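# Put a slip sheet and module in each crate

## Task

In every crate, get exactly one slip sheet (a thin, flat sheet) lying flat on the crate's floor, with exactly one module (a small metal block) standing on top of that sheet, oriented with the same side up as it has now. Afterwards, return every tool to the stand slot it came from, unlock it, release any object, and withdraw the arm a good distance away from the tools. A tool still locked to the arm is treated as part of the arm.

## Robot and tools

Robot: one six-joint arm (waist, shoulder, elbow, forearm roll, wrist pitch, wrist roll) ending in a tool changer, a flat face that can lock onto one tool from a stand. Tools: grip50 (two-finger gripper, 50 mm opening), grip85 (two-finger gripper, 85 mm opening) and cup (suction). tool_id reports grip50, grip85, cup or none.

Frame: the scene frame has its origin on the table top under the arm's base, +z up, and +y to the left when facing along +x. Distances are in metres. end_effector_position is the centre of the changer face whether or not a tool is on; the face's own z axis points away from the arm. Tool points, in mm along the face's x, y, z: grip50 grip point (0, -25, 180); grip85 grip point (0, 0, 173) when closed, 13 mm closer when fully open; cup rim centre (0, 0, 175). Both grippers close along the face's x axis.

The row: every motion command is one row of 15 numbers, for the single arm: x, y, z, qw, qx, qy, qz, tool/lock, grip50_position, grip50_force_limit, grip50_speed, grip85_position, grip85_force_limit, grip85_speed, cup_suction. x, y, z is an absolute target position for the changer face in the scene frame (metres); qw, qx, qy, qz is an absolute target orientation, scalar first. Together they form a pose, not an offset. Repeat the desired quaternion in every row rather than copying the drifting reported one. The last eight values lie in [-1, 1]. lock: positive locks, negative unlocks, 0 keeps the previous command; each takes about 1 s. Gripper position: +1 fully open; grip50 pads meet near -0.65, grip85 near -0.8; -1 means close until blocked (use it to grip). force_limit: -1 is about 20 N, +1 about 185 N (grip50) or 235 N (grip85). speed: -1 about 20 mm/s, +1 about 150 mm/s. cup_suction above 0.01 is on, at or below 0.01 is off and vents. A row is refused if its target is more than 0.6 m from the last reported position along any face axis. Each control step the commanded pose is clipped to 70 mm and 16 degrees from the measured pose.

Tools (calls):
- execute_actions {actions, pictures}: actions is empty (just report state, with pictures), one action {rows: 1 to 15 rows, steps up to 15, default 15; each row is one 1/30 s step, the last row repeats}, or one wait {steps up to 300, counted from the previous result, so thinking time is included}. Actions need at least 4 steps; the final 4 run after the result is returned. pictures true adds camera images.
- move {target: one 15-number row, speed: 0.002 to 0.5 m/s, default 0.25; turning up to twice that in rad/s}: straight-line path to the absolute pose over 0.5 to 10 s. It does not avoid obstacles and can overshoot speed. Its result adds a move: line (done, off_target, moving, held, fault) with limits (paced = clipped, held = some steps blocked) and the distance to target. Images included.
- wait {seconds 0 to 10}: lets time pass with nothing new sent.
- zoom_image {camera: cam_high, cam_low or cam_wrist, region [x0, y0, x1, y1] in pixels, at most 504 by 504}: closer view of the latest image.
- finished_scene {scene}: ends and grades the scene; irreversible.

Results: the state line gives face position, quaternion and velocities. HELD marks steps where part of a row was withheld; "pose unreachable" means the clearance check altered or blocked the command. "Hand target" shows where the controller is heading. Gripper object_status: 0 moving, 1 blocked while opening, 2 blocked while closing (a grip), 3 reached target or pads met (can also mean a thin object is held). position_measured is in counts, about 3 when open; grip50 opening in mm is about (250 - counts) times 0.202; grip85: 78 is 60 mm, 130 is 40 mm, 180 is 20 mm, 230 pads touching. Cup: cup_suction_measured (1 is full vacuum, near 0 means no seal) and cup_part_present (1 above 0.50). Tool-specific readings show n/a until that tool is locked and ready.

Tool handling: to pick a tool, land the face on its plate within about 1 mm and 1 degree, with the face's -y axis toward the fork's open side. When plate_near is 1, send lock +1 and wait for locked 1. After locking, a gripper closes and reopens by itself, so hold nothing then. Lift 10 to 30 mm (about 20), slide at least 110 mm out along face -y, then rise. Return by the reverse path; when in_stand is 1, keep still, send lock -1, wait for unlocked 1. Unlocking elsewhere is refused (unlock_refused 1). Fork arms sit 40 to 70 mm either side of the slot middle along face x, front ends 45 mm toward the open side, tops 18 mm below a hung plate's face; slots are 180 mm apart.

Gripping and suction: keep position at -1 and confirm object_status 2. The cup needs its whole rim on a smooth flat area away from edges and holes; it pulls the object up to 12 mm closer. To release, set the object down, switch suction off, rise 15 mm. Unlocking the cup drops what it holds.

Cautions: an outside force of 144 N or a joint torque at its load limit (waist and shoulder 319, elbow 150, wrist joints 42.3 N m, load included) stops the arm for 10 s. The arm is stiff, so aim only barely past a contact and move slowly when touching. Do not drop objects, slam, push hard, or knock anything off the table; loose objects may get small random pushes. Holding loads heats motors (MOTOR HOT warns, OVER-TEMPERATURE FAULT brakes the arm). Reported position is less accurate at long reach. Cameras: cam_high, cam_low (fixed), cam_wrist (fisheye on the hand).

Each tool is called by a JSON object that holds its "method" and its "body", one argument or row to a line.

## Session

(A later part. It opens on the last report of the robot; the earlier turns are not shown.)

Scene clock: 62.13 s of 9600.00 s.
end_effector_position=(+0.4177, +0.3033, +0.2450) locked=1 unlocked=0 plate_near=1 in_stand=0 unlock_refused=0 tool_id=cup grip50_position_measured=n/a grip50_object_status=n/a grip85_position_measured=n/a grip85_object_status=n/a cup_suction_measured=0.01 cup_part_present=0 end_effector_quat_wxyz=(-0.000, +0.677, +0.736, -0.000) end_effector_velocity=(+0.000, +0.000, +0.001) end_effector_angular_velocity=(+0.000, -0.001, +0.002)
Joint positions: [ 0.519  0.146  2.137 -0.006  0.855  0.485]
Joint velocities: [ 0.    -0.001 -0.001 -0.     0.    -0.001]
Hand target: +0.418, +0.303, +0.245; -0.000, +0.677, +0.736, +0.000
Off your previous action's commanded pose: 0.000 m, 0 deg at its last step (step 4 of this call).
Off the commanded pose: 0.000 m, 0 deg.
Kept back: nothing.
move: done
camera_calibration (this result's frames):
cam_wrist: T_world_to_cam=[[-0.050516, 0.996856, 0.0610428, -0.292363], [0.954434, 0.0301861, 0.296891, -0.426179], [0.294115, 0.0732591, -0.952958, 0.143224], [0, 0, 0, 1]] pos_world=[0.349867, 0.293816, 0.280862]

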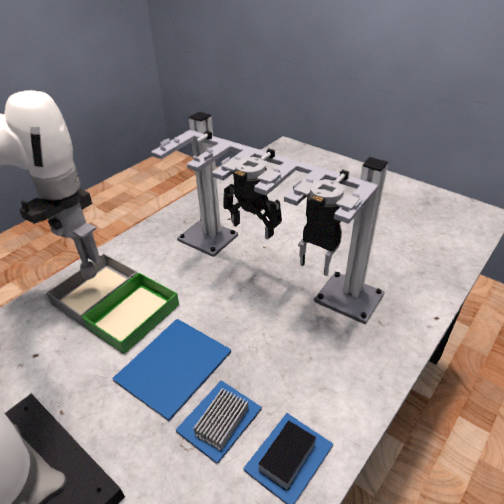

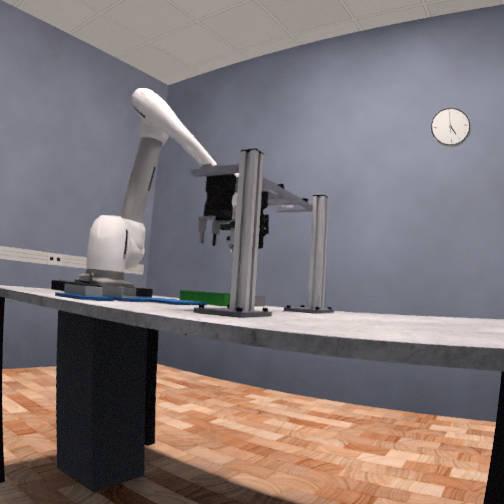

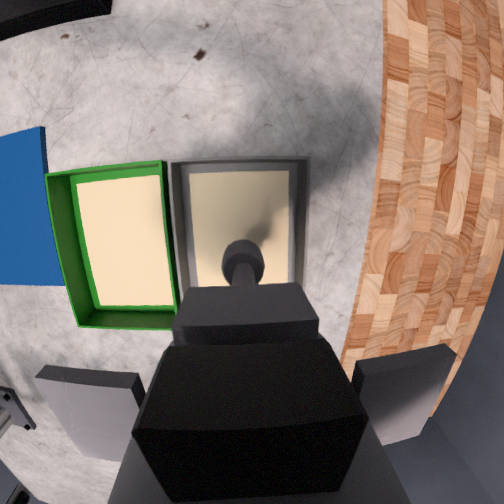

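{"method": "move", "body": {
  "target": [0.5535, 0.1626, 0.3832, 0, 0.67688, 0.7361, 0, 0, 1, 0, 0, 1, 0, 0, -1],
  "speed": 0.25
}}

{"method": "move", "body": {
  "target": [0.6781, 0.1731, 0.3832, 0, 0.67688, 0.7361, 0, 0, 1, 0, 0, 1, 0, 0, -1],
  "speed": 0.1
}}

{"method": "move", "body": {
  "target": [0.6781, 0.1731, 0.3640, 0, 0.67688, 0.7361, 0, 0, 1, 0, 0, 1, 0, 0, -1],
  "speed": 0.02
}}

Scene clock: 63.70 s of 9600.00 s.
end_effector_position=(+0.5531, +0.1623, +0.3834) locked=1 unlocked=0 plate_near=1 in_stand=0 unlock_refused=0 tool_id=cup grip50_position_measured=n/a grip50_object_status=n/a grip85_position_measured=n/a grip85_object_status=n/a cup_suction_measured=0.01 cup_part_present=0 end_effector_quat_wxyz=(+0.000, +0.677, +0.736, +0.000) end_effector_velocity=(+0.001, -0.000, +0.000) end_effector_angular_velocity=(-0.002, -0.002, -0.000)
Joint positions: [ 0.183  0.101  1.892 -0.004  1.142  0.146]
Joint velocities: [ 0.     0.    -0.001 -0.003 -0.001  0.002]
Hand target: +0.553, +0.162, +0.383; +0.000, +0.677, +0.736, +0.000
Off the commanded pose: 0.000 m, 0 deg.
Kept back: nothing.
move: done
camera_calibration (this result's frames):
cam_wrist: T_world_to_cam=[[-0.0507766, 0.996869, 0.0606092, -0.153124], [0.954239, 0.0305184, 0.297482, -0.592428], [0.294701, 0.0729409, -0.952802, 0.245224], [0, 0, 0, 1]] pos_world=[0.485275, 0.152838, 0.419167]

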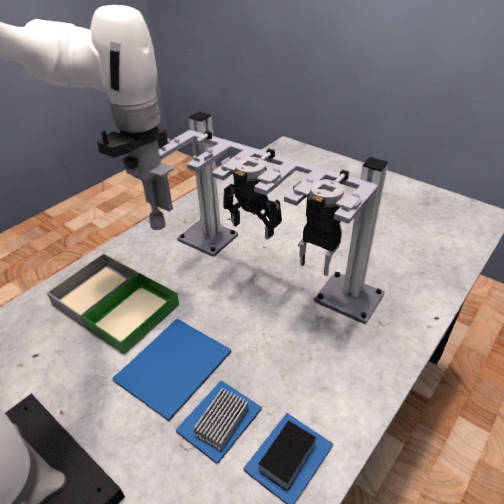

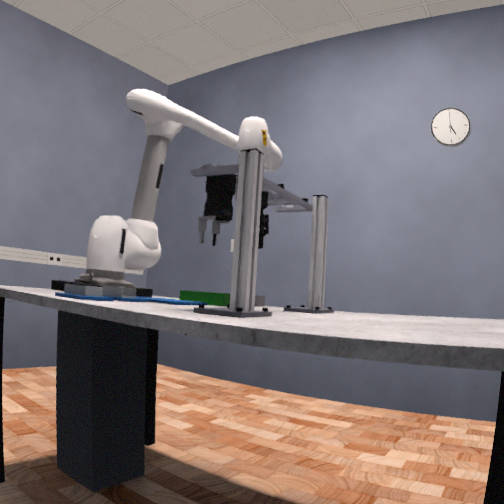

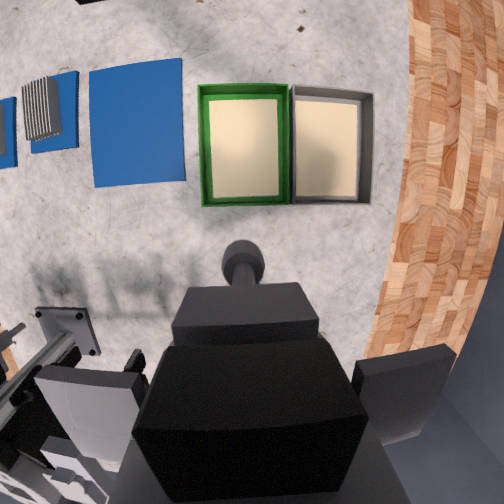

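Scene clock: 65.23 s of 9600.00 s.
end_effector_position=(+0.6780, +0.1730, +0.3834) locked=1 unlocked=0 plate_near=1 in_stand=0 unlock_refused=0 tool_id=cup grip50_position_measured=n/a grip50_object_status=n/a grip85_position_measured=n/a grip85_object_status=n/a cup_suction_measured=0.01 cup_part_present=0 end_effector_quat_wxyz=(+0.000, +0.677, +0.736, +0.000) end_effector_velocity=(+0.000, +0.000, -0.001) end_effector_angular_velocity=(-0.001, +0.002, -0.002)
Joint positions: [ 0.157  0.288  1.66  -0.003  1.188  0.12 ]
Joint velocities: [ 0.     0.002 -0.001 -0.     0.001  0.002]
Hand target: +0.678, +0.173, +0.383; +0.000, +0.677, +0.736, +0.000
Off the commanded pose: 0.000 m, 0 deg.
Kept back: nothing.
move: done
camera_calibration (this result's frames):
cam_wrist: T_world_to_cam=[[-0.0504481, 0.996867, 0.0609228, -0.157773], [0.954374, 0.0301414, 0.297089, -0.711828], [0.294321, 0.0731307, -0.952904, 0.20791], [0, 0, 0, 1]] pos_world=[0.610198, 0.163529, 0.419206]

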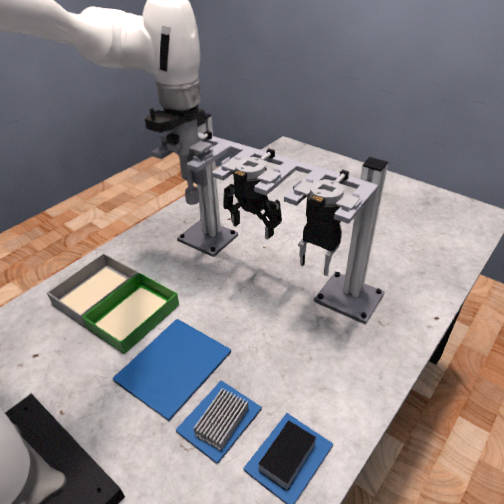

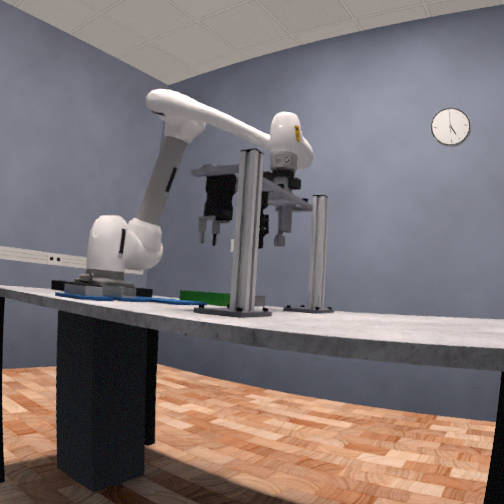

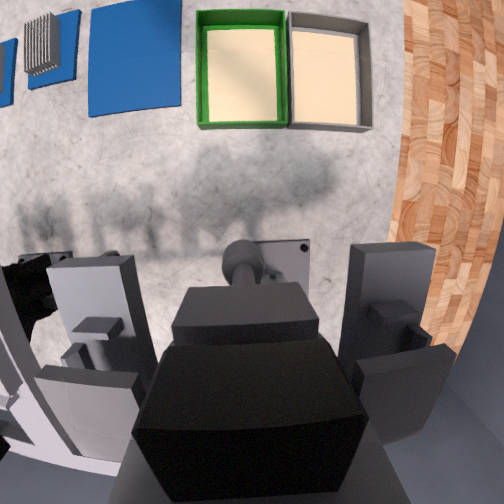

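Scene clock: 66.43 s of 9600.00 s.
end_effector_position=(+0.6782, +0.1731, +0.3640) locked=1 unlocked=0 plate_near=1 in_stand=1 unlock_refused=0 tool_id=cup grip50_position_measured=n/a grip50_object_status=n/a grip85_position_measured=n/a grip85_object_status=n/a cup_suction_measured=0.01 cup_part_present=0 end_effector_quat_wxyz=(-0.000, +0.677, +0.736, +0.000) end_effector_velocity=(+0.000, +0.000, -0.001) end_effector_angular_velocity=(-0.001, +0.000, +0.000)
Joint positions: [ 0.157  0.301  1.681 -0.003  1.154  0.121]
Joint velocities: [ 0.     0.001  0.    -0.001 -0.001  0.   ]
Hand target: +0.678, +0.173, +0.364; +0.000, +0.677, +0.736, -0.000
Off the commanded pose: 0.000 m, 0 deg.
Kept back: nothing.
move: done
camera_calibration (this result's frames):
cam_wrist: T_world_to_cam=[[-0.0503393, 0.99687, 0.060963, -0.156761], [0.954388, 0.0300279, 0.297054, -0.706145], [0.294294, 0.0731359, -0.952912, 0.189409], [0, 0, 0, 1]] pos_world=[0.610303, 0.163622, 0.39981]

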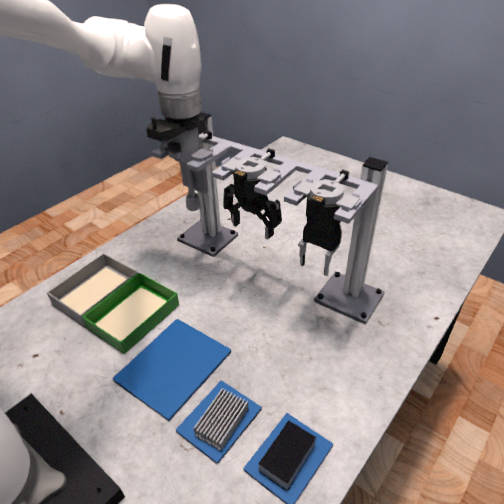

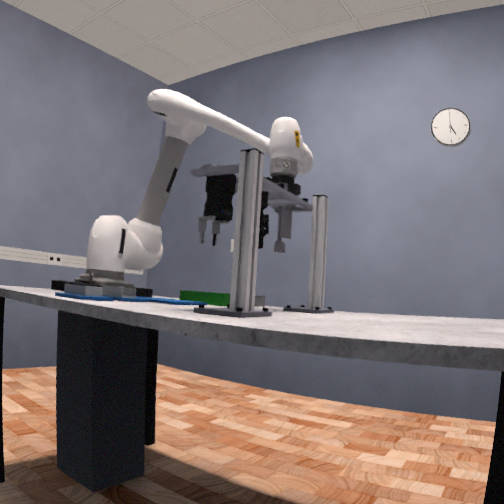

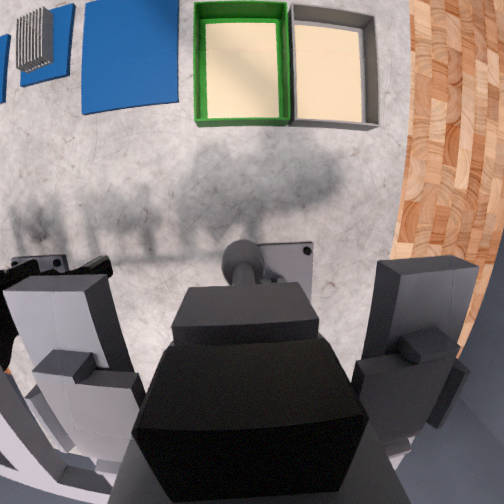

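in_stand=1. I'll lower it a little more to the pick-up height, then unlock.

{"method": "execute_actions", "body": {
  "actions": [
    {"rows": [[0.6781, 0.1731, 0.3638, 0, 0.67688, 0.7361, 0, 0, 1, 0, 0, 1, 0, 0, -1], [0.6781, 0.1731, 0.3636, 0, 0.67688, 0.7361, 0, 0, 1, 0, 0, 1, 0, 0, -1], [0.6781, 0.1731, 0.3634, 0, 0.67688, 0.7361, 0, 0, 1, 0, 0, 1, 0, 0, -1], [0.6781, 0.1731, 0.3632, 0, 0.67688, 0.7361, 0, 0, 1, 0, 0, 1, 0, 0, -1], [0.6781, 0.1731, 0.3632, 0, 0.67688, 0.7361, 0, 0, 1, 0, 0, 1, 0, 0, -1], [0.6781, 0.1731, 0.3632, 0, 0.67688, 0.7361, 0, 0, 1, 0, 0, 1, 0, 0, -1], [0.6781, 0.1731, 0.3632, 0, 0.67688, 0.7361, 0, 0, 1, 0, 0, 1, 0, 0, -1], [0.6781, 0.1731, 0.3632, 0, 0.67688, 0.7361, 0, -1, 1, 0, 0, 1, 0, 0, -1]], "steps": 15}
  ]
}}

{"method": "execute_actions", "body": {
  "actions": [
    {"steps": 32}
  ]
}}

Scene clock: 67.10 s of 9600.00 s.
end_effector_position=(+0.6781, +0.1731, +0.3631) locked=1 unlocked=0 plate_near=1 in_stand=1 unlock_refused=0 tool_id=cup grip50_position_measured=n/a grip50_object_status=n/a grip85_position_measured=n/a grip85_object_status=n/a cup_suction_measured=0.01 cup_part_present=0 end_effector_quat_wxyz=(-0.000, +0.677, +0.736, -0.000) end_effector_velocity=(+0.000, +0.000, -0.000) end_effector_angular_velocity=(+0.001, -0.000, +0.000)
Joint positions: [ 0.157  0.301  1.682 -0.004  1.153  0.121]
Joint velocities: [-0.     0.     0.     0.001 -0.001 -0.001]
Steps of this call (steps 1 to 9: nothing new was sent; steps 10 to 20: the first 11 steps of this action). Readings (end_effector_position | what the end effector reports):
10: (+0.6781, +0.1731, +0.3640) | locked=1 unlocked=0 plate_near=1 in_stand=1 unlock_refused=0 tool_id=cup grip50_position_measured=n/a grip50_object_status=n/a grip85_position_measured=n/a grip85_object_status=n/a cup_suction_measured=0.01 cup_part_present=0
11: (+0.6781, +0.1731, +0.3638) | locked=1 unlocked=0 plate_near=1 in_stand=1 unlock_refused=0 tool_id=cup grip50_position_measured=n/a grip50_object_status=n/a grip85_position_measured=n/a grip85_object_status=n/a cup_suction_measured=0.01 cup_part_present=0
13: (+0.6781, +0.1731, +0.3635) | locked=1 unlocked=0 plate_near=1 in_stand=1 unlock_refused=0 tool_id=cup grip50_position_measured=n/a grip50_object_status=n/a grip85_position_measured=n/a grip85_object_status=n/a cup_suction_measured=0.01 cup_part_present=0
17: (+0.6781, +0.1731, +0.3631) | locked=1 unlocked=0 plate_near=1 in_stand=1 unlock_refused=0 tool_id=cup grip50_position_measured=n/a grip50_object_status=n/a grip85_position_measured=n/a grip85_object_status=n/a cup_suction_measured=0.01 cup_part_present=0
20: the state above

Scene clock: 68.17 s of 9600.00 s.
end_effector_position=(+0.6781, +0.1731, +0.3632) locked=0 unlocked=1 plate_near=1 in_stand=1 unlock_refused=0 tool_id=none grip50_position_measured=n/a grip50_object_status=n/a grip85_position_measured=n/a grip85_object_status=n/a cup_suction_measured=n/a cup_part_present=n/a end_effector_quat_wxyz=(+0.000, +0.677, +0.736, -0.000) end_effector_velocity=(-0.000, -0.000, +0.002) end_effector_angular_velocity=(-0.000, -0.003, +0.001)
Joint positions: [ 0.157  0.301  1.682 -0.004  1.153  0.121]
Joint velocities: [-0.    -0.003  0.    -0.001 -0.    -0.001]
Hand target: +0.678, +0.173, +0.363; +0.000, +0.677, +0.736, -0.000
Off the commanded pose: 0.000 m, 0 deg.
Kept back: nothing.
Steps of this call (steps 1 to 4: the last 4 steps of your previous action; steps 5 to 32: nothing new was sent). Readings (end_effector_position | what the end effector reports):
1: (+0.6781, +0.1731, +0.3631) | locked=0 unlocked=0 plate_near=1 in_stand=1 unlock_refused=0 tool_id=none grip50_position_measured=n/a grip50_object_status=n/a grip85_position_measured=n/a grip85_object_status=n/a cup_suction_measured=n/a cup_part_present=n/a
2: (+0.6781, +0.1731, +0.3631) | locked=0 unlocked=0 plate_near=1 in_stand=1 unlock_refused=0 tool_id=none grip50_position_measured=n/a grip50_object_status=n/a grip85_position_measured=n/a grip85_object_status=n/a cup_suction_measured=n/a cup_part_present=n/a
4: (+0.6781, +0.1731, +0.3631) | locked=0 unlocked=0 plate_near=1 in_stand=1 unlock_refused=0 tool_id=none grip50_position_measured=n/a grip50_object_status=n/a grip85_position_measured=n/a grip85_object_status=n/a cup_suction_measured=n/a cup_part_present=n/a
8: (+0.6781, +0.1731, +0.3631) | locked=0 unlocked=0 plate_near=1 in_stand=1 unlock_refused=0 tool_id=none grip50_position_measured=n/a grip50_object_status=n/a grip85_position_measured=n/a grip85_object_status=n/a cup_suction_measured=n/a cup_part_present=n/a
32: the state above

{"method": "move", "body": {
  "target": [0.6781, 0.1731, 0.400, 0, 0.67688, 0.7361, 0, 0, 1, 0, 0, 1, 0, 0, -1],
  "speed": 0.06
}}

{"method": "zoom_image", "body": {
  "camera": "cam_wrist",
  "region": [180, 230, 320, 360]
}}

{"method": "move", "body": {
  "target": [0.6932, -0.0063, 0.400, 0, 0.67688, 0.7361, 0, 0, 1, 0, 0, 1, 0, 0, -1],
  "speed": 0.2
}}

{"method": "execute_actions", "body": {
  "actions": [
    {"rows": [[0.6932, -0.0063, 0.400, 0, 0.67688, 0.7361, 0, 0, 1, 0, 0, 1, 0, 0, -1]], "steps": 12}
  ],
  "pictures": true
}}

{"method": "zoom_image", "body": {
  "camera": "cam_wrist",
  "region": [180, 230, 320, 360]
}}

Scene clock: 69.30 s of 9600.00 s.
end_effector_position=(+0.6780, +0.1731, +0.4000) locked=0 unlocked=1 plate_near=0 in_stand=0 unlock_refused=0 tool_id=none grip50_position_measured=n/a grip50_object_status=n/a grip85_position_measured=n/a grip85_object_status=n/a cup_suction_measured=n/a cup_part_present=n/a end_effector_quat_wxyz=(-0.000, +0.677, +0.736, +0.000) end_effector_velocity=(-0.000, +0.000, +0.001) end_effector_angular_velocity=(+0.002, -0.001, -0.002)
Joint positions: [ 0.157  0.279  1.641 -0.003  1.216  0.121]
Joint velocities: [-0.    -0.001 -0.     0.002 -0.     0.001]
Hand target: +0.678, +0.173, +0.400; -0.000, +0.677, +0.736, +0.000
Off the commanded pose: 0.000 m, 0 deg.
Kept back: nothing.
move: done
camera_calibration (this result's frames):
cam_wrist: T_world_to_cam=[[-0.0504418, 0.996863, 0.0609922, -0.158871], [0.954406, 0.0301225, 0.296989, -0.716689], [0.29422, 0.0731919, -0.952931, 0.223795], [0, 0, 0, 1]] pos_world=[0.610154, 0.163581, 0.435799]

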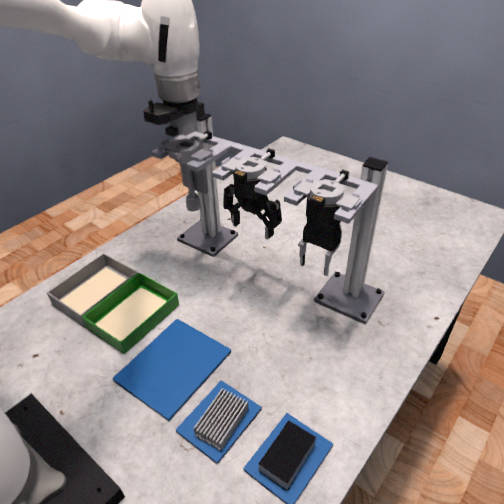

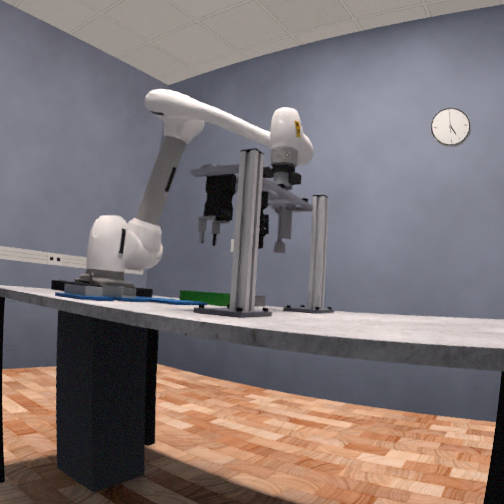

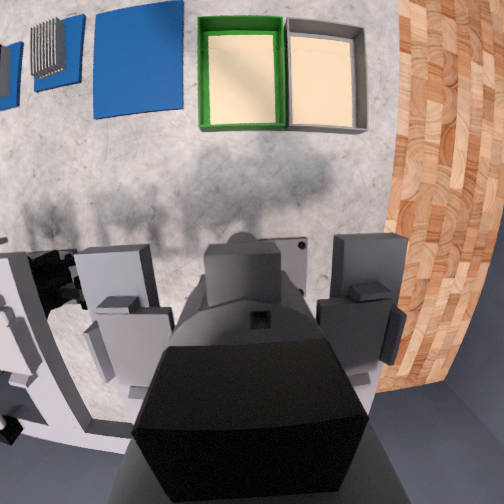

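Region (180, 230, 320, 360) of cam_wrist's 504x504 image, scaled by 3.600, with more detail than that image has; it fills the top 468 rows of this view, and the rest is white.

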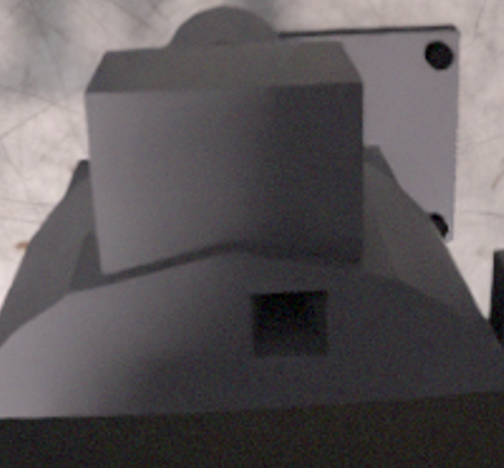

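Scene clock: 70.57 s of 9600.00 s.
end_effector_position=(+0.6932, -0.0063, +0.4000) locked=0 unlocked=1 plate_near=0 in_stand=0 unlock_refused=0 tool_id=none grip50_position_measured=n/a grip50_object_status=n/a grip85_position_measured=n/a grip85_object_status=n/a cup_suction_measured=n/a cup_part_present=n/a end_effector_quat_wxyz=(+0.000, +0.677, +0.736, -0.000) end_effector_velocity=(+0.000, -0.000, -0.000) end_effector_angular_velocity=(-0.000, +0.001, +0.000)
Joint positions: [-0.103  0.268  1.655 -0.002  1.213 -0.14 ]
Joint velocities: [-0.     0.001 -0.    -0.     0.    -0.001]
Hand target: +0.693, -0.006, +0.400; +0.000, +0.677, +0.736, -0.000
Off the commanded pose: 0.000 m, 0 deg.
Kept back: nothing.
move: done
camera_calibration (this result's frames):
cam_wrist: T_world_to_cam=[[-0.0504593, 0.996896, 0.0604353, 0.020937], [0.954281, 0.0302743, 0.297375, -0.725833], [0.294623, 0.0726776, -0.952846, 0.232158], [0, 0, 0, 1]] pos_world=[0.625306, -0.0157706, 0.43579]

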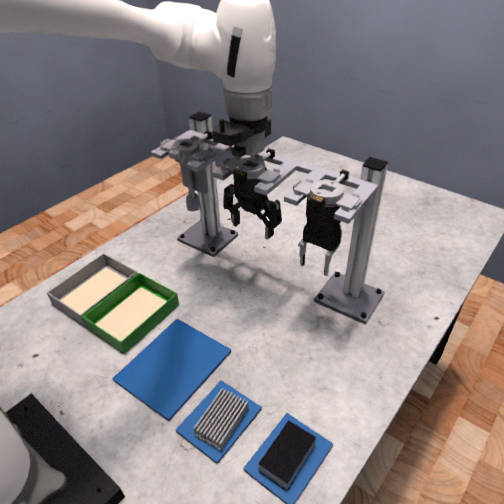

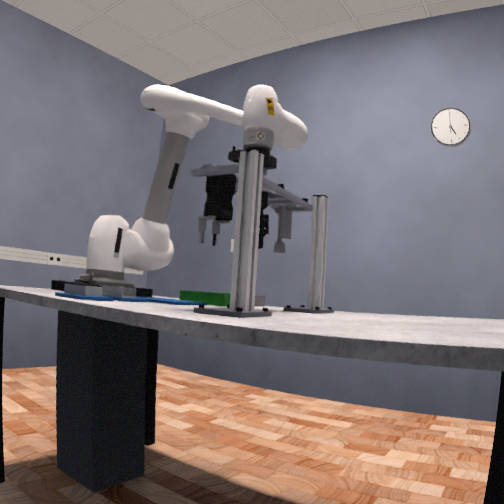

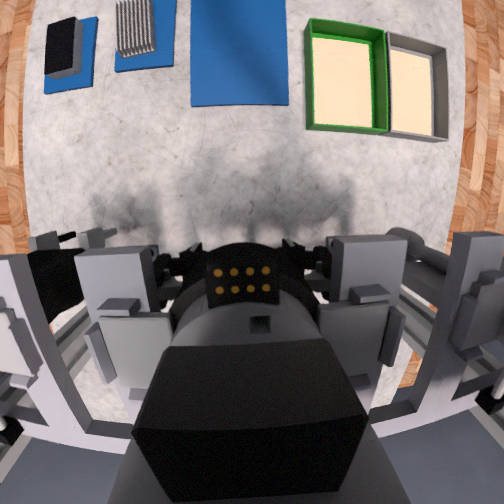

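Scene clock: 70.83 s of 9600.00 s.
end_effector_position=(+0.6932, -0.0063, +0.4000) locked=0 unlocked=1 plate_near=0 in_stand=0 unlock_refused=0 tool_id=none grip50_position_measured=n/a grip50_object_status=n/a grip85_position_measured=n/a grip85_object_status=n/a cup_suction_measured=n/a cup_part_present=n/a end_effector_quat_wxyz=(+0.000, +0.677, +0.736, +0.000) end_effector_velocity=(+0.000, -0.000, -0.001) end_effector_angular_velocity=(+0.001, +0.001, -0.001)
Joint positions: [-0.104  0.268  1.654 -0.002  1.213 -0.141]
Joint velocities: [-0.     0.001  0.     0.001  0.    -0.   ]
Steps of this call (steps 1 to 8: the first 8 steps of this action). Readings (end_effector_position | what the end effector reports):
1: (+0.6932, -0.0063, +0.4000) | locked=0 unlocked=1 plate_near=0 in_stand=0 unlock_refused=0 tool_id=none grip50_position_measured=n/a grip50_object_status=n/a grip85_position_measured=n/a grip85_object_status=n/a cup_suction_measured=n/a cup_part_present=n/a
2: (+0.6932, -0.0063, +0.4000) | locked=0 unlocked=1 plate_near=0 in_stand=0 unlock_refused=0 tool_id=none grip50_position_measured=n/a grip50_object_status=n/a grip85_position_measured=n/a grip85_object_status=n/a cup_suction_measured=n/a cup_part_present=n/a
4: (+0.6932, -0.0063, +0.4000) | locked=0 unlocked=1 plate_near=0 in_stand=0 unlock_refused=0 tool_id=none grip50_position_measured=n/a grip50_object_status=n/a grip85_position_measured=n/a grip85_object_status=n/a cup_suction_measured=n/a cup_part_present=n/a
8: the state above
camera_calibration (this result's frames):
cam_wrist: T_world_to_cam=[[-0.0504042, 0.996868, 0.0609355, 0.0207046], [0.95439, 0.0300991, 0.297042, -0.725806], [0.294277, 0.0731284, -0.952918, 0.232417], [0, 0, 0, 1]] pos_world=[0.625351, -0.0157899, 0.435808]

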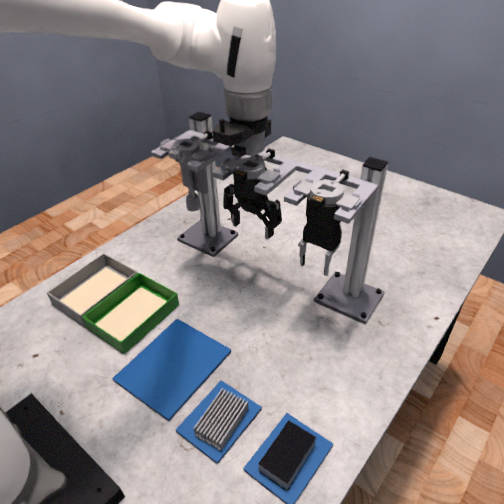

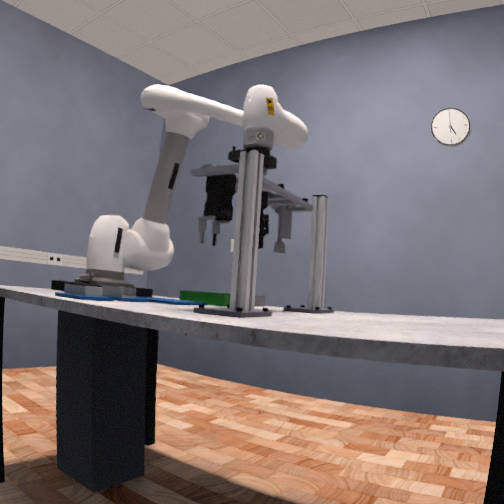

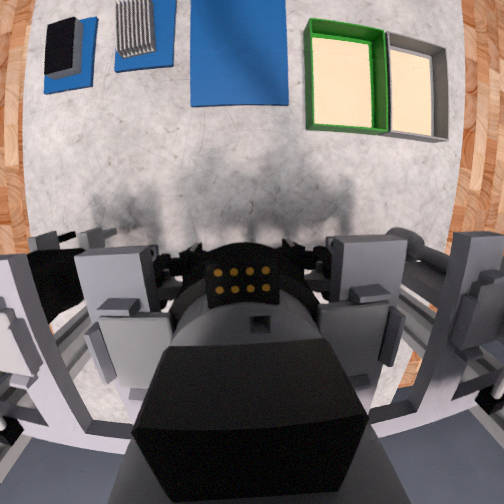

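Region (180, 230, 320, 360) of cam_wrist's 504x504 image, scaled by 3.600, with more detail than that image has; it fills the top 468 rows of this view, and the rest is white.

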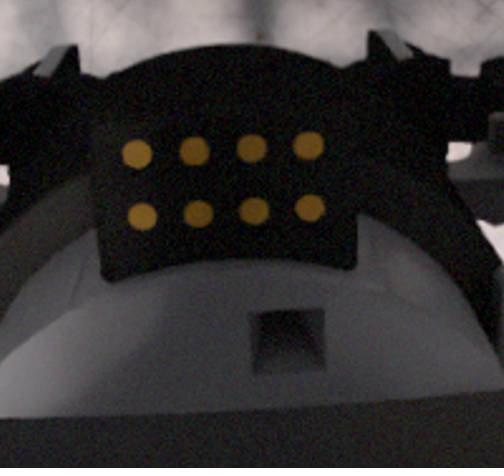

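{"method": "execute_actions", "body": {
  "actions": [
    {"rows": [[0.6954, -0.0062, 0.400, 0, 0.67688, 0.7361, 0, 0, 1, 0, 0, 1, 0, 0, -1]], "steps": 15}
  ],
  "pictures": true
}}

{"method": "zoom_image", "body": {
  "camera": "cam_wrist",
  "region": [180, 230, 320, 360]
}}

Scene clock: 71.57 s of 9600.00 s.
end_effector_position=(+0.6954, -0.0062, +0.4000) locked=0 unlocked=1 plate_near=0 in_stand=0 unlock_refused=0 tool_id=none grip50_position_measured=n/a grip50_object_status=n/a grip85_position_measured=n/a grip85_object_status=n/a cup_suction_measured=n/a cup_part_present=n/a end_effector_quat_wxyz=(-0.000, +0.677, +0.736, +0.000) end_effector_velocity=(-0.000, -0.000, +0.001) end_effector_angular_velocity=(-0.001, -0.001, -0.000)
Joint positions: [-0.103  0.271  1.65  -0.002  1.214 -0.14 ]
Joint velocities: [ 0.    -0.001 -0.    -0.001 -0.     0.001]
Off your previous action's commanded pose: 0.000 m, 0 deg at its last step (step 4 of this call).
Steps of this call (steps 1 to 4: the last 4 steps of your previous action; steps 5 to 11: nothing new was sent; steps 12 to 22: the first 11 steps of this action). Readings (end_effector_position | what the end effector reports):
12: (+0.6935, -0.0063, +0.4000) | locked=0 unlocked=1 plate_near=0 in_stand=0 unlock_refused=0 tool_id=none grip50_position_measured=n/a grip50_object_status=n/a grip85_position_measured=n/a grip85_object_status=n/a cup_suction_measured=n/a cup_part_present=n/a
13: (+0.6946, -0.0064, +0.4001) | locked=0 unlocked=1 plate_near=0 in_stand=0 unlock_refused=0 tool_id=none grip50_position_measured=n/a grip50_object_status=n/a grip85_position_measured=n/a grip85_object_status=n/a cup_suction_measured=n/a cup_part_present=n/a
15: (+0.6953, -0.0064, +0.4000) | locked=0 unlocked=1 plate_near=0 in_stand=0 unlock_refused=0 tool_id=none grip50_position_measured=n/a grip50_object_status=n/a grip85_position_measured=n/a grip85_object_status=n/a cup_suction_measured=n/a cup_part_present=n/a
19: (+0.6954, -0.0063, +0.4000) | locked=0 unlocked=1 plate_near=0 in_stand=0 unlock_refused=0 tool_id=none grip50_position_measured=n/a grip50_object_status=n/a grip85_position_measured=n/a grip85_object_status=n/a cup_suction_measured=n/a cup_part_present=n/a
22: the state above
camera_calibration (this result's frames):
cam_wrist: T_world_to_cam=[[-0.0503876, 0.996867, 0.0609655, 0.0207265], [0.95439, 0.0300742, 0.297044, -0.727908], [0.29428, 0.0731522, -0.952916, 0.231767], [0, 0, 0, 1]] pos_world=[0.627548, -0.0157246, 0.435812]

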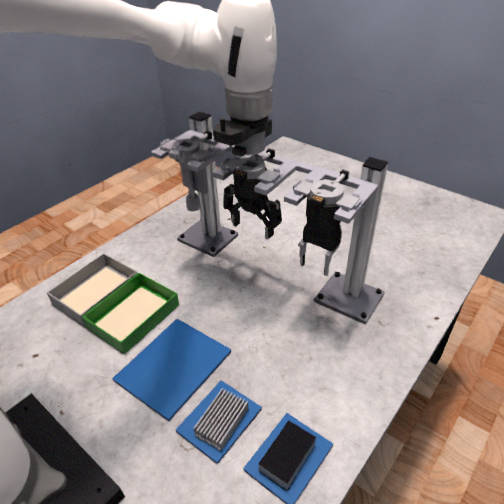

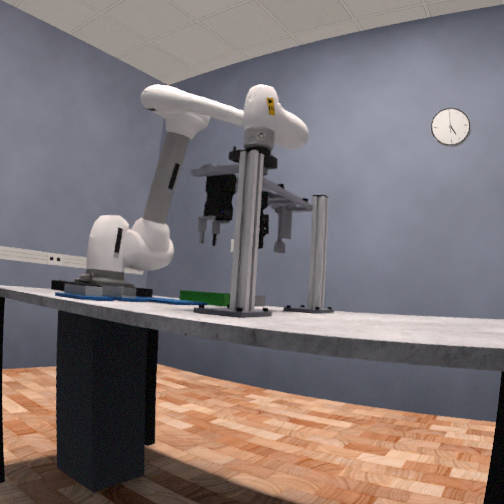

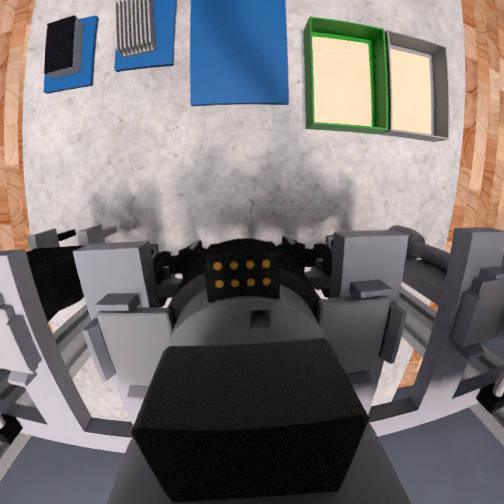

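Region (180, 230, 320, 360) of cam_wrist's 504x504 image, scaled by 3.600, with more detail than that image has; it fills the top 468 rows of this view, and the rest is white.

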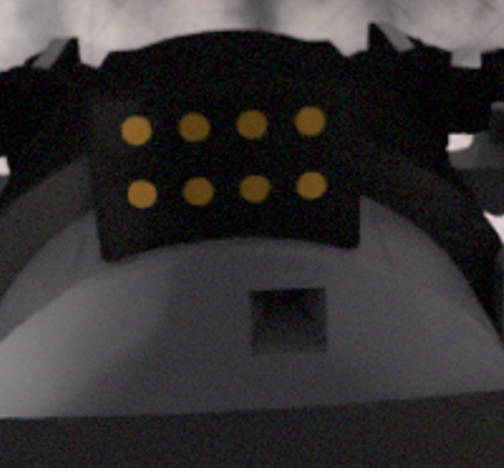

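{"method": "move", "body": {
  "target": [0.6953, -0.0063, 0.3690, 0, 0.67688, 0.7361, 0, 0, 1, 0, 0, 1, 0, 0, -1],
  "speed": 0.03
}}

{"method": "execute_actions", "body": {
  "actions": [
    {"rows": [[0.6953, -0.0063, 0.3688, 0, 0.67688, 0.7361, 0, 0, 1, 0, 0, 1, 0, 0, -1], [0.6953, -0.0063, 0.3686, 0, 0.67688, 0.7361, 0, 0, 1, 0, 0, 1, 0, 0, -1], [0.6953, -0.0063, 0.3684, 0, 0.67688, 0.7361, 0, 0, 1, 0, 0, 1, 0, 0, -1], [0.6953, -0.0063, 0.3682, 0, 0.67688, 0.7361, 0, 0, 1, 0, 0, 1, 0, 0, -1], [0.6953, -0.0063, 0.3680, 0, 0.67688, 0.7361, 0, 0, 1, 0, 0, 1, 0, 0, -1], [0.6953, -0.0063, 0.3678, 0, 0.67688, 0.7361, 0, 0, 1, 0, 0, 1, 0, 0, -1], [0.6953, -0.0063, 0.3676, 0, 0.67688, 0.7361, 0, 0, 1, 0, 0, 1, 0, 0, -1], [0.6953, -0.0063, 0.3674, 0, 0.67688, 0.7361, 0, 0, 1, 0, 0, 1, 0, 0, -1], [0.6953, -0.0063, 0.3672, 0, 0.67688, 0.7361, 0, 0, 1, 0, 0, 1, 0, 0, -1], [0.6953, -0.0063, 0.3670, 0, 0.67688, 0.7361, 0, 0, 1, 0, 0, 1, 0, 0, -1]], "steps": 15}
  ]
}}

Scene clock: 73.17 s of 9600.00 s.
end_effector_position=(+0.6954, -0.0063, +0.3690) locked=0 unlocked=1 plate_near=0 in_stand=0 unlock_refused=0 tool_id=none grip50_position_measured=n/a grip50_object_status=n/a grip85_position_measured=n/a grip85_object_status=n/a cup_suction_measured=n/a cup_part_present=n/a end_effector_quat_wxyz=(+0.000, +0.677, +0.736, -0.000) end_effector_velocity=(+0.000, -0.000, -0.001) end_effector_angular_velocity=(-0.002, +0.002, +0.003)
Joint positions: [-0.103  0.29   1.685 -0.002  1.161 -0.14 ]
Joint velocities: [ 0.001  0.002 -0.    -0.002 -0.    -0.001]
Hand target: +0.695, -0.006, +0.369; +0.000, +0.677, +0.736, -0.000
Off your previous action's commanded pose: 0.000 m, 0 deg at its last step (step 4 of this call).
Off the commanded pose: 0.000 m, 0 deg.
Kept back: nothing.
move: done
camera_calibration (this result's frames):
cam_wrist: T_world_to_cam=[[-0.0502973, 0.996876, 0.0608895, 0.0226648], [0.954387, 0.0300089, 0.297062, -0.718691], [0.294307, 0.0730535, -0.952915, 0.202216], [0, 0, 0, 1]] pos_world=[0.627536, -0.0157994, 0.40481]

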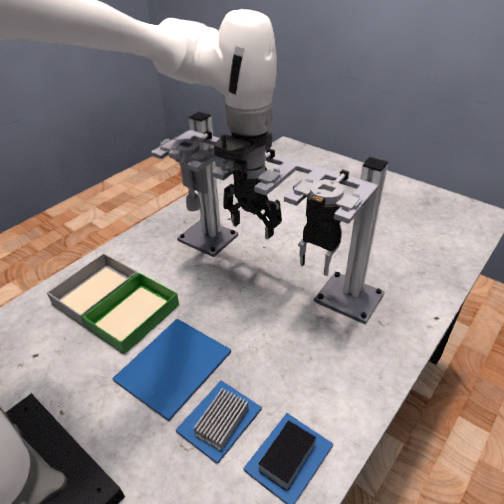

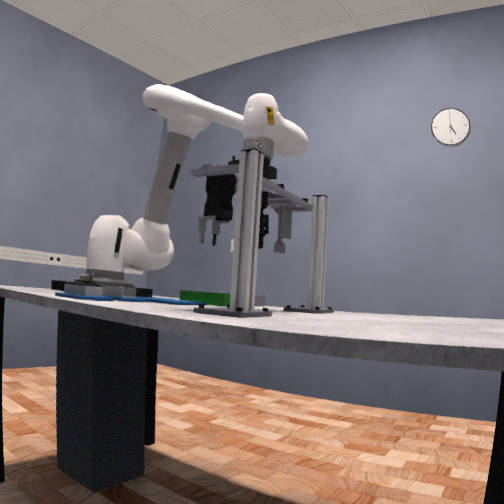

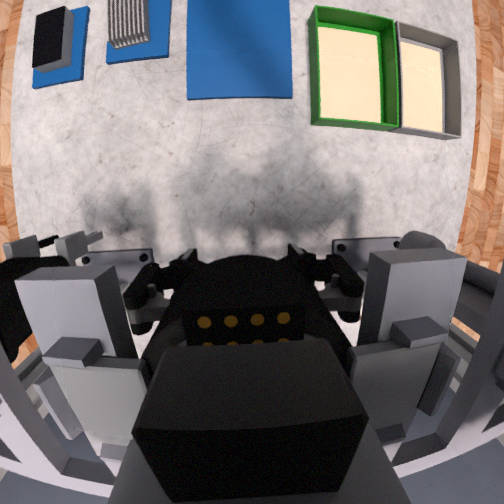

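Scene clock: 73.53 s of 9600.00 s.
end_effector_position=(+0.6953, -0.0063, +0.3671) locked=0 unlocked=1 plate_near=0 in_stand=0 unlock_refused=0 tool_id=none grip50_position_measured=n/a grip50_object_status=n/a grip85_position_measured=n/a grip85_object_status=n/a cup_suction_measured=n/a cup_part_present=n/a end_effector_quat_wxyz=(+0.000, +0.677, +0.736, -0.000) end_effector_velocity=(-0.000, +0.000, -0.004) end_effector_angular_velocity=(-0.001, +0.002, +0.001)
Joint positions: [-0.103  0.291  1.687 -0.002  1.157 -0.14 ]
Joint velocities: [ 0.     0.003  0.004 -0.001 -0.005 -0.001]
Steps of this call (steps 1 to 11: the first 11 steps of this action). Readings (end_effector_position | what the end effector reports):
1: (+0.6954, -0.0063, +0.3690) | locked=0 unlocked=1 plate_near=0 in_stand=0 unlock_refused=0 tool_id=none grip50_position_measured=n/a grip50_object_status=n/a grip85_position_measured=n/a grip85_object_status=n/a cup_suction_measured=n/a cup_part_present=n/a
2: (+0.6953, -0.0063, +0.3688) | locked=0 unlocked=1 plate_near=0 in_stand=0 unlock_refused=0 tool_id=none grip50_position_measured=n/a grip50_object_status=n/a grip85_position_measured=n/a grip85_object_status=n/a cup_suction_measured=n/a cup_part_present=n/a
4: (+0.6953, -0.0063, +0.3685) | locked=0 unlocked=1 plate_near=0 in_stand=0 unlock_refused=0 tool_id=none grip50_position_measured=n/a grip50_object_status=n/a grip85_position_measured=n/a grip85_object_status=n/a cup_suction_measured=n/a cup_part_present=n/a
8: (+0.6953, -0.0063, +0.3677) | locked=0 unlocked=1 plate_near=0 in_stand=0 unlock_refused=0 tool_id=none grip50_position_measured=n/a grip50_object_status=n/a grip85_position_measured=n/a grip85_object_status=n/a cup_suction_measured=n/a cup_part_present=n/a
11: the state above

{"method": "execute_actions", "body": {
  "actions": [
    {"rows": [[0.6953, -0.0063, 0.3668, 0, 0.67688, 0.7361, 0, 0, 1, 0, 0, 1, 0, 0, -1], [0.6953, -0.0063, 0.3666, 0, 0.67688, 0.7361, 0, 0, 1, 0, 0, 1, 0, 0, -1], [0.6953, -0.0063, 0.3664, 0, 0.67688, 0.7361, 0, 0, 1, 0, 0, 1, 0, 0, -1], [0.6953, -0.0063, 0.3662, 0, 0.67688, 0.7361, 0, 0, 1, 0, 0, 1, 0, 0, -1], [0.6953, -0.0063, 0.3660, 0, 0.67688, 0.7361, 0, 0, 1, 0, 0, 1, 0, 0, -1], [0.6953, -0.0063, 0.3658, 0, 0.67688, 0.7361, 0, 0, 1, 0, 0, 1, 0, 0, -1], [0.6953, -0.0063, 0.3656, 0, 0.67688, 0.7361, 0, 0, 1, 0, 0, 1, 0, 0, -1], [0.6953, -0.0063, 0.3654, 0, 0.67688, 0.7361, 0, 0, 1, 0, 0, 1, 0, 0, -1], [0.6953, -0.0063, 0.3652, 0, 0.67688, 0.7361, 0, 0, 1, 0, 0, 1, 0, 0, -1], [0.6953, -0.0063, 0.3650, 0, 0.67688, 0.7361, 0, 0, 1, 0, 0, 1, 0, 0, -1]], "steps": 15}
  ]
}}

Scene clock: 74.13 s of 9600.00 s.
end_effector_position=(+0.6953, -0.0063, +0.3651) locked=0 unlocked=1 plate_near=0 in_stand=1 unlock_refused=0 tool_id=none grip50_position_measured=n/a grip50_object_status=n/a grip85_position_measured=n/a grip85_object_status=n/a cup_suction_measured=n/a cup_part_present=n/a end_effector_quat_wxyz=(-0.000, +0.677, +0.736, -0.000) end_effector_velocity=(+0.000, -0.000, -0.005) end_effector_angular_velocity=(+0.001, +0.002, -0.001)
Joint positions: [-0.103  0.292  1.689 -0.002  1.154 -0.141]
Joint velocities: [-0.     0.004  0.004  0.001 -0.006  0.   ]
Off your previous action's commanded pose: 0.000 m, 0 deg at its last step (step 4 of this call).
Steps of this call (steps 1 to 4: the last 4 steps of your previous action; steps 5 to 7: nothing new was sent; steps 8 to 18: the first 11 steps of this action). Readings (end_effector_position | what the end effector reports):
8: (+0.6953, -0.0063, +0.3670) | locked=0 unlocked=1 plate_near=0 in_stand=0 unlock_refused=0 tool_id=none grip50_position_measured=n/a grip50_object_status=n/a grip85_position_measured=n/a grip85_object_status=n/a cup_suction_measured=n/a cup_part_present=n/a
9: (+0.6953, -0.0063, +0.3668) | locked=0 unlocked=1 plate_near=0 in_stand=0 unlock_refused=0 tool_id=none grip50_position_measured=n/a grip50_object_status=n/a grip85_position_measured=n/a grip85_object_status=n/a cup_suction_measured=n/a cup_part_present=n/a
11: (+0.6953, -0.0063, +0.3665) | locked=0 unlocked=1 plate_near=0 in_stand=1 unlock_refused=0 tool_id=none grip50_position_measured=n/a grip50_object_status=n/a grip85_position_measured=n/a grip85_object_status=n/a cup_suction_measured=n/a cup_part_present=n/a
15: (+0.6953, -0.0063, +0.3657) | locked=0 unlocked=1 plate_near=0 in_stand=1 unlock_refused=0 tool_id=none grip50_position_measured=n/a grip50_object_status=n/a grip85_position_measured=n/a grip85_object_status=n/a cup_suction_measured=n/a cup_part_present=n/a
18: the state above

Same height as the cup slot. Continue down to 0.3633.

{"method": "execute_actions", "body": {
  "actions": [
    {"rows": [[0.6953, -0.0063, 0.3648, 0, 0.67688, 0.7361, 0, 0, 1, 0, 0, 1, 0, 0, -1], [0.6953, -0.0063, 0.3646, 0, 0.67688, 0.7361, 0, 0, 1, 0, 0, 1, 0, 0, -1], [0.6953, -0.0063, 0.3644, 0, 0.67688, 0.7361, 0, 0, 1, 0, 0, 1, 0, 0, -1], [0.6953, -0.0063, 0.3642, 0, 0.67688, 0.7361, 0, 0, 1, 0, 0, 1, 0, 0, -1], [0.6953, -0.0063, 0.3640, 0, 0.67688, 0.7361, 0, 0, 1, 0, 0, 1, 0, 0, -1], [0.6953, -0.0063, 0.3638, 0, 0.67688, 0.7361, 0, 0, 1, 0, 0, 1, 0, 0, -1], [0.6953, -0.0063, 0.3636, 0, 0.67688, 0.7361, 0, 0, 1, 0, 0, 1, 0, 0, -1], [0.6953, -0.0063, 0.3634, 0, 0.67688, 0.7361, 0, 0, 1, 0, 0, 1, 0, 0, -1], [0.6953, -0.0063, 0.3633, 0, 0.67688, 0.7361, 0, 0, 1, 0, 0, 1, 0, 0, -1]], "steps": 15}
  ]
}}

Scene clock: 79.20 s of 9600.00 s.
end_effector_position=(+0.6953, -0.0063, +0.3633) locked=0 unlocked=1 plate_near=1 in_stand=1 unlock_refused=0 tool_id=none grip50_position_measured=n/a grip50_object_status=n/a grip85_position_measured=n/a grip85_object_status=n/a cup_suction_measured=n/a cup_part_present=n/a end_effector_quat_wxyz=(-0.000, +0.677, +0.736, -0.000) end_effector_velocity=(+0.000, +0.001, -0.001) end_effector_angular_velocity=(+0.001, +0.000, +0.003)
Joint positions: [-0.103  0.293  1.691 -0.002  1.151 -0.141]
Joint velocities: [ 0.001  0.001  0.     0.001 -0.001 -0.002]
Off your previous action's commanded pose: 0.000 m, 0 deg at its last step (step 4 of this call).
Steps of this call (steps 1 to 4: the last 4 steps of your previous action; steps 5 to 141: nothing new was sent; steps 142 to 152: the first 11 steps of this action). Readings (end_effector_position | what the end effector reports):
142: (+0.6953, -0.0063, +0.3650) | locked=0 unlocked=1 plate_near=0 in_stand=1 unlock_refused=0 tool_id=none grip50_position_measured=n/a grip50_object_status=n/a grip85_position_measured=n/a grip85_object_status=n/a cup_suction_measured=n/a cup_part_present=n/a
143: (+0.6953, -0.0063, +0.3649) | locked=0 unlocked=1 plate_near=0 in_stand=1 unlock_refused=0 tool_id=none grip50_position_measured=n/a grip50_object_status=n/a grip85_position_measured=n/a grip85_object_status=n/a cup_suction_measured=n/a cup_part_present=n/a
145: (+0.6953, -0.0063, +0.3645) | locked=0 unlocked=1 plate_near=0 in_stand=1 unlock_refused=0 tool_id=none grip50_position_measured=n/a grip50_object_status=n/a grip85_position_measured=n/a grip85_object_status=n/a cup_suction_measured=n/a cup_part_present=n/a
149: (+0.6953, -0.0063, +0.3637) | locked=0 unlocked=1 plate_near=0 in_stand=1 unlock_refused=0 tool_id=none grip50_position_measured=n/a grip50_object_status=n/a grip85_position_measured=n/a grip85_object_status=n/a cup_suction_measured=n/a cup_part_present=n/a
152: the state above

{"method": "execute_actions", "body": {
  "actions": [
    {"rows": [[0.6953, -0.0063, 0.3632, 0, 0.67688, 0.7361, 0, 1, 1, 0, 0, 1, 0, 1, -1]], "steps": 15}
  ]
}}

{"method": "execute_actions", "body": {
  "actions": [
    {"steps": 24}
  ]
}}

Scene clock: 80.37 s of 9600.00 s.
end_effector_position=(+0.6953, -0.0063, +0.3632) locked=0 unlocked=0 plate_near=1 in_stand=1 unlock_refused=0 tool_id=none grip50_position_measured=n/a grip50_object_status=n/a grip85_position_measured=n/a grip85_object_status=n/a cup_suction_measured=n/a cup_part_present=n/a end_effector_quat_wxyz=(-0.000, +0.677, +0.736, +0.000) end_effector_velocity=(+0.000, -0.001, -0.001) end_effector_angular_velocity=(-0.000, +0.001, -0.001)
Joint positions: [-0.103  0.294  1.691 -0.002  1.151 -0.141]
Joint velocities: [-0.001  0.001 -0.    -0.     0.     0.   ]
Off your previous action's commanded pose: 0.000 m, 0 deg at its last step (step 4 of this call).
Steps of this call (steps 1 to 4: the last 4 steps of your previous action; steps 5 to 24: nothing new was sent; steps 25 to 35: the first 11 steps of this action). Readings (end_effector_position | what the end effector reports):
25: (+0.6953, -0.0063, +0.3633) | locked=0 unlocked=0 plate_near=1 in_stand=1 unlock_refused=0 tool_id=none grip50_position_measured=n/a grip50_object_status=n/a grip85_position_measured=n/a grip85_object_status=n/a cup_suction_measured=n/a cup_part_present=n/a
26: (+0.6953, -0.0063, +0.3632) | locked=0 unlocked=0 plate_near=1 in_stand=1 unlock_refused=0 tool_id=none grip50_position_measured=n/a grip50_object_status=n/a grip85_position_measured=n/a grip85_object_status=n/a cup_suction_measured=n/a cup_part_present=n/a
28: (+0.6953, -0.0063, +0.3632) | locked=0 unlocked=0 plate_near=1 in_stand=1 unlock_refused=0 tool_id=none grip50_position_measured=n/a grip50_object_status=n/a grip85_position_measured=n/a grip85_object_status=n/a cup_suction_measured=n/a cup_part_present=n/a
32: (+0.6953, -0.0063, +0.3632) | locked=0 unlocked=0 plate_near=1 in_stand=1 unlock_refused=0 tool_id=none grip50_position_measured=n/a grip50_object_status=n/a grip85_position_measured=n/a grip85_object_status=n/a cup_suction_measured=n/a cup_part_present=n/a
35: the state above

Scene clock: 81.17 s of 9600.00 s.
end_effector_position=(+0.6953, -0.0063, +0.3631) locked=1 unlocked=0 plate_near=1 in_stand=1 unlock_refused=0 tool_id=grip85 grip50_position_measured=n/a grip50_object_status=n/a grip85_position_measured=n/a grip85_object_status=n/a cup_suction_measured=n/a cup_part_present=n/a end_effector_quat_wxyz=(-0.000, +0.677, +0.736, -0.000) end_effector_velocity=(-0.000, -0.000, +0.000) end_effector_angular_velocity=(+0.000, +0.000, -0.000)
Joint positions: [-0.103  0.294  1.691 -0.002  1.151 -0.141]
Joint velocities: [-0.    -0.    -0.     0.     0.001 -0.   ]
Hand target: +0.695, -0.006, +0.363; +0.000, +0.677, +0.736, -0.000
Off the commanded pose: 0.000 m, 0 deg.
Kept back: nothing.
Steps of this call (steps 1 to 4: the last 4 steps of your previous action; steps 5 to 24: nothing new was sent). Readings (end_effector_position | what the end effector reports):
1: (+0.6953, -0.0063, +0.3632) | locked=0 unlocked=0 plate_near=1 in_stand=1 unlock_refused=0 tool_id=none grip50_position_measured=n/a grip50_object_status=n/a grip85_position_measured=n/a grip85_object_status=n/a cup_suction_measured=n/a cup_part_present=n/a
2: (+0.6953, -0.0063, +0.3632) | locked=0 unlocked=0 plate_near=1 in_stand=1 unlock_refused=0 tool_id=none grip50_position_measured=n/a grip50_object_status=n/a grip85_position_measured=n/a grip85_object_status=n/a cup_suction_measured=n/a cup_part_present=n/a
4: (+0.6953, -0.0063, +0.3632) | locked=0 unlocked=0 plate_near=1 in_stand=1 unlock_refused=0 tool_id=none grip50_position_measured=n/a grip50_object_status=n/a grip85_position_measured=n/a grip85_object_status=n/a cup_suction_measured=n/a cup_part_present=n/a
8: (+0.6953, -0.0063, +0.3631) | locked=0 unlocked=0 plate_near=1 in_stand=1 unlock_refused=0 tool_id=none grip50_position_measured=n/a grip50_object_status=n/a grip85_position_measured=n/a grip85_object_status=n/a cup_suction_measured=n/a cup_part_present=n/a
24: the state above


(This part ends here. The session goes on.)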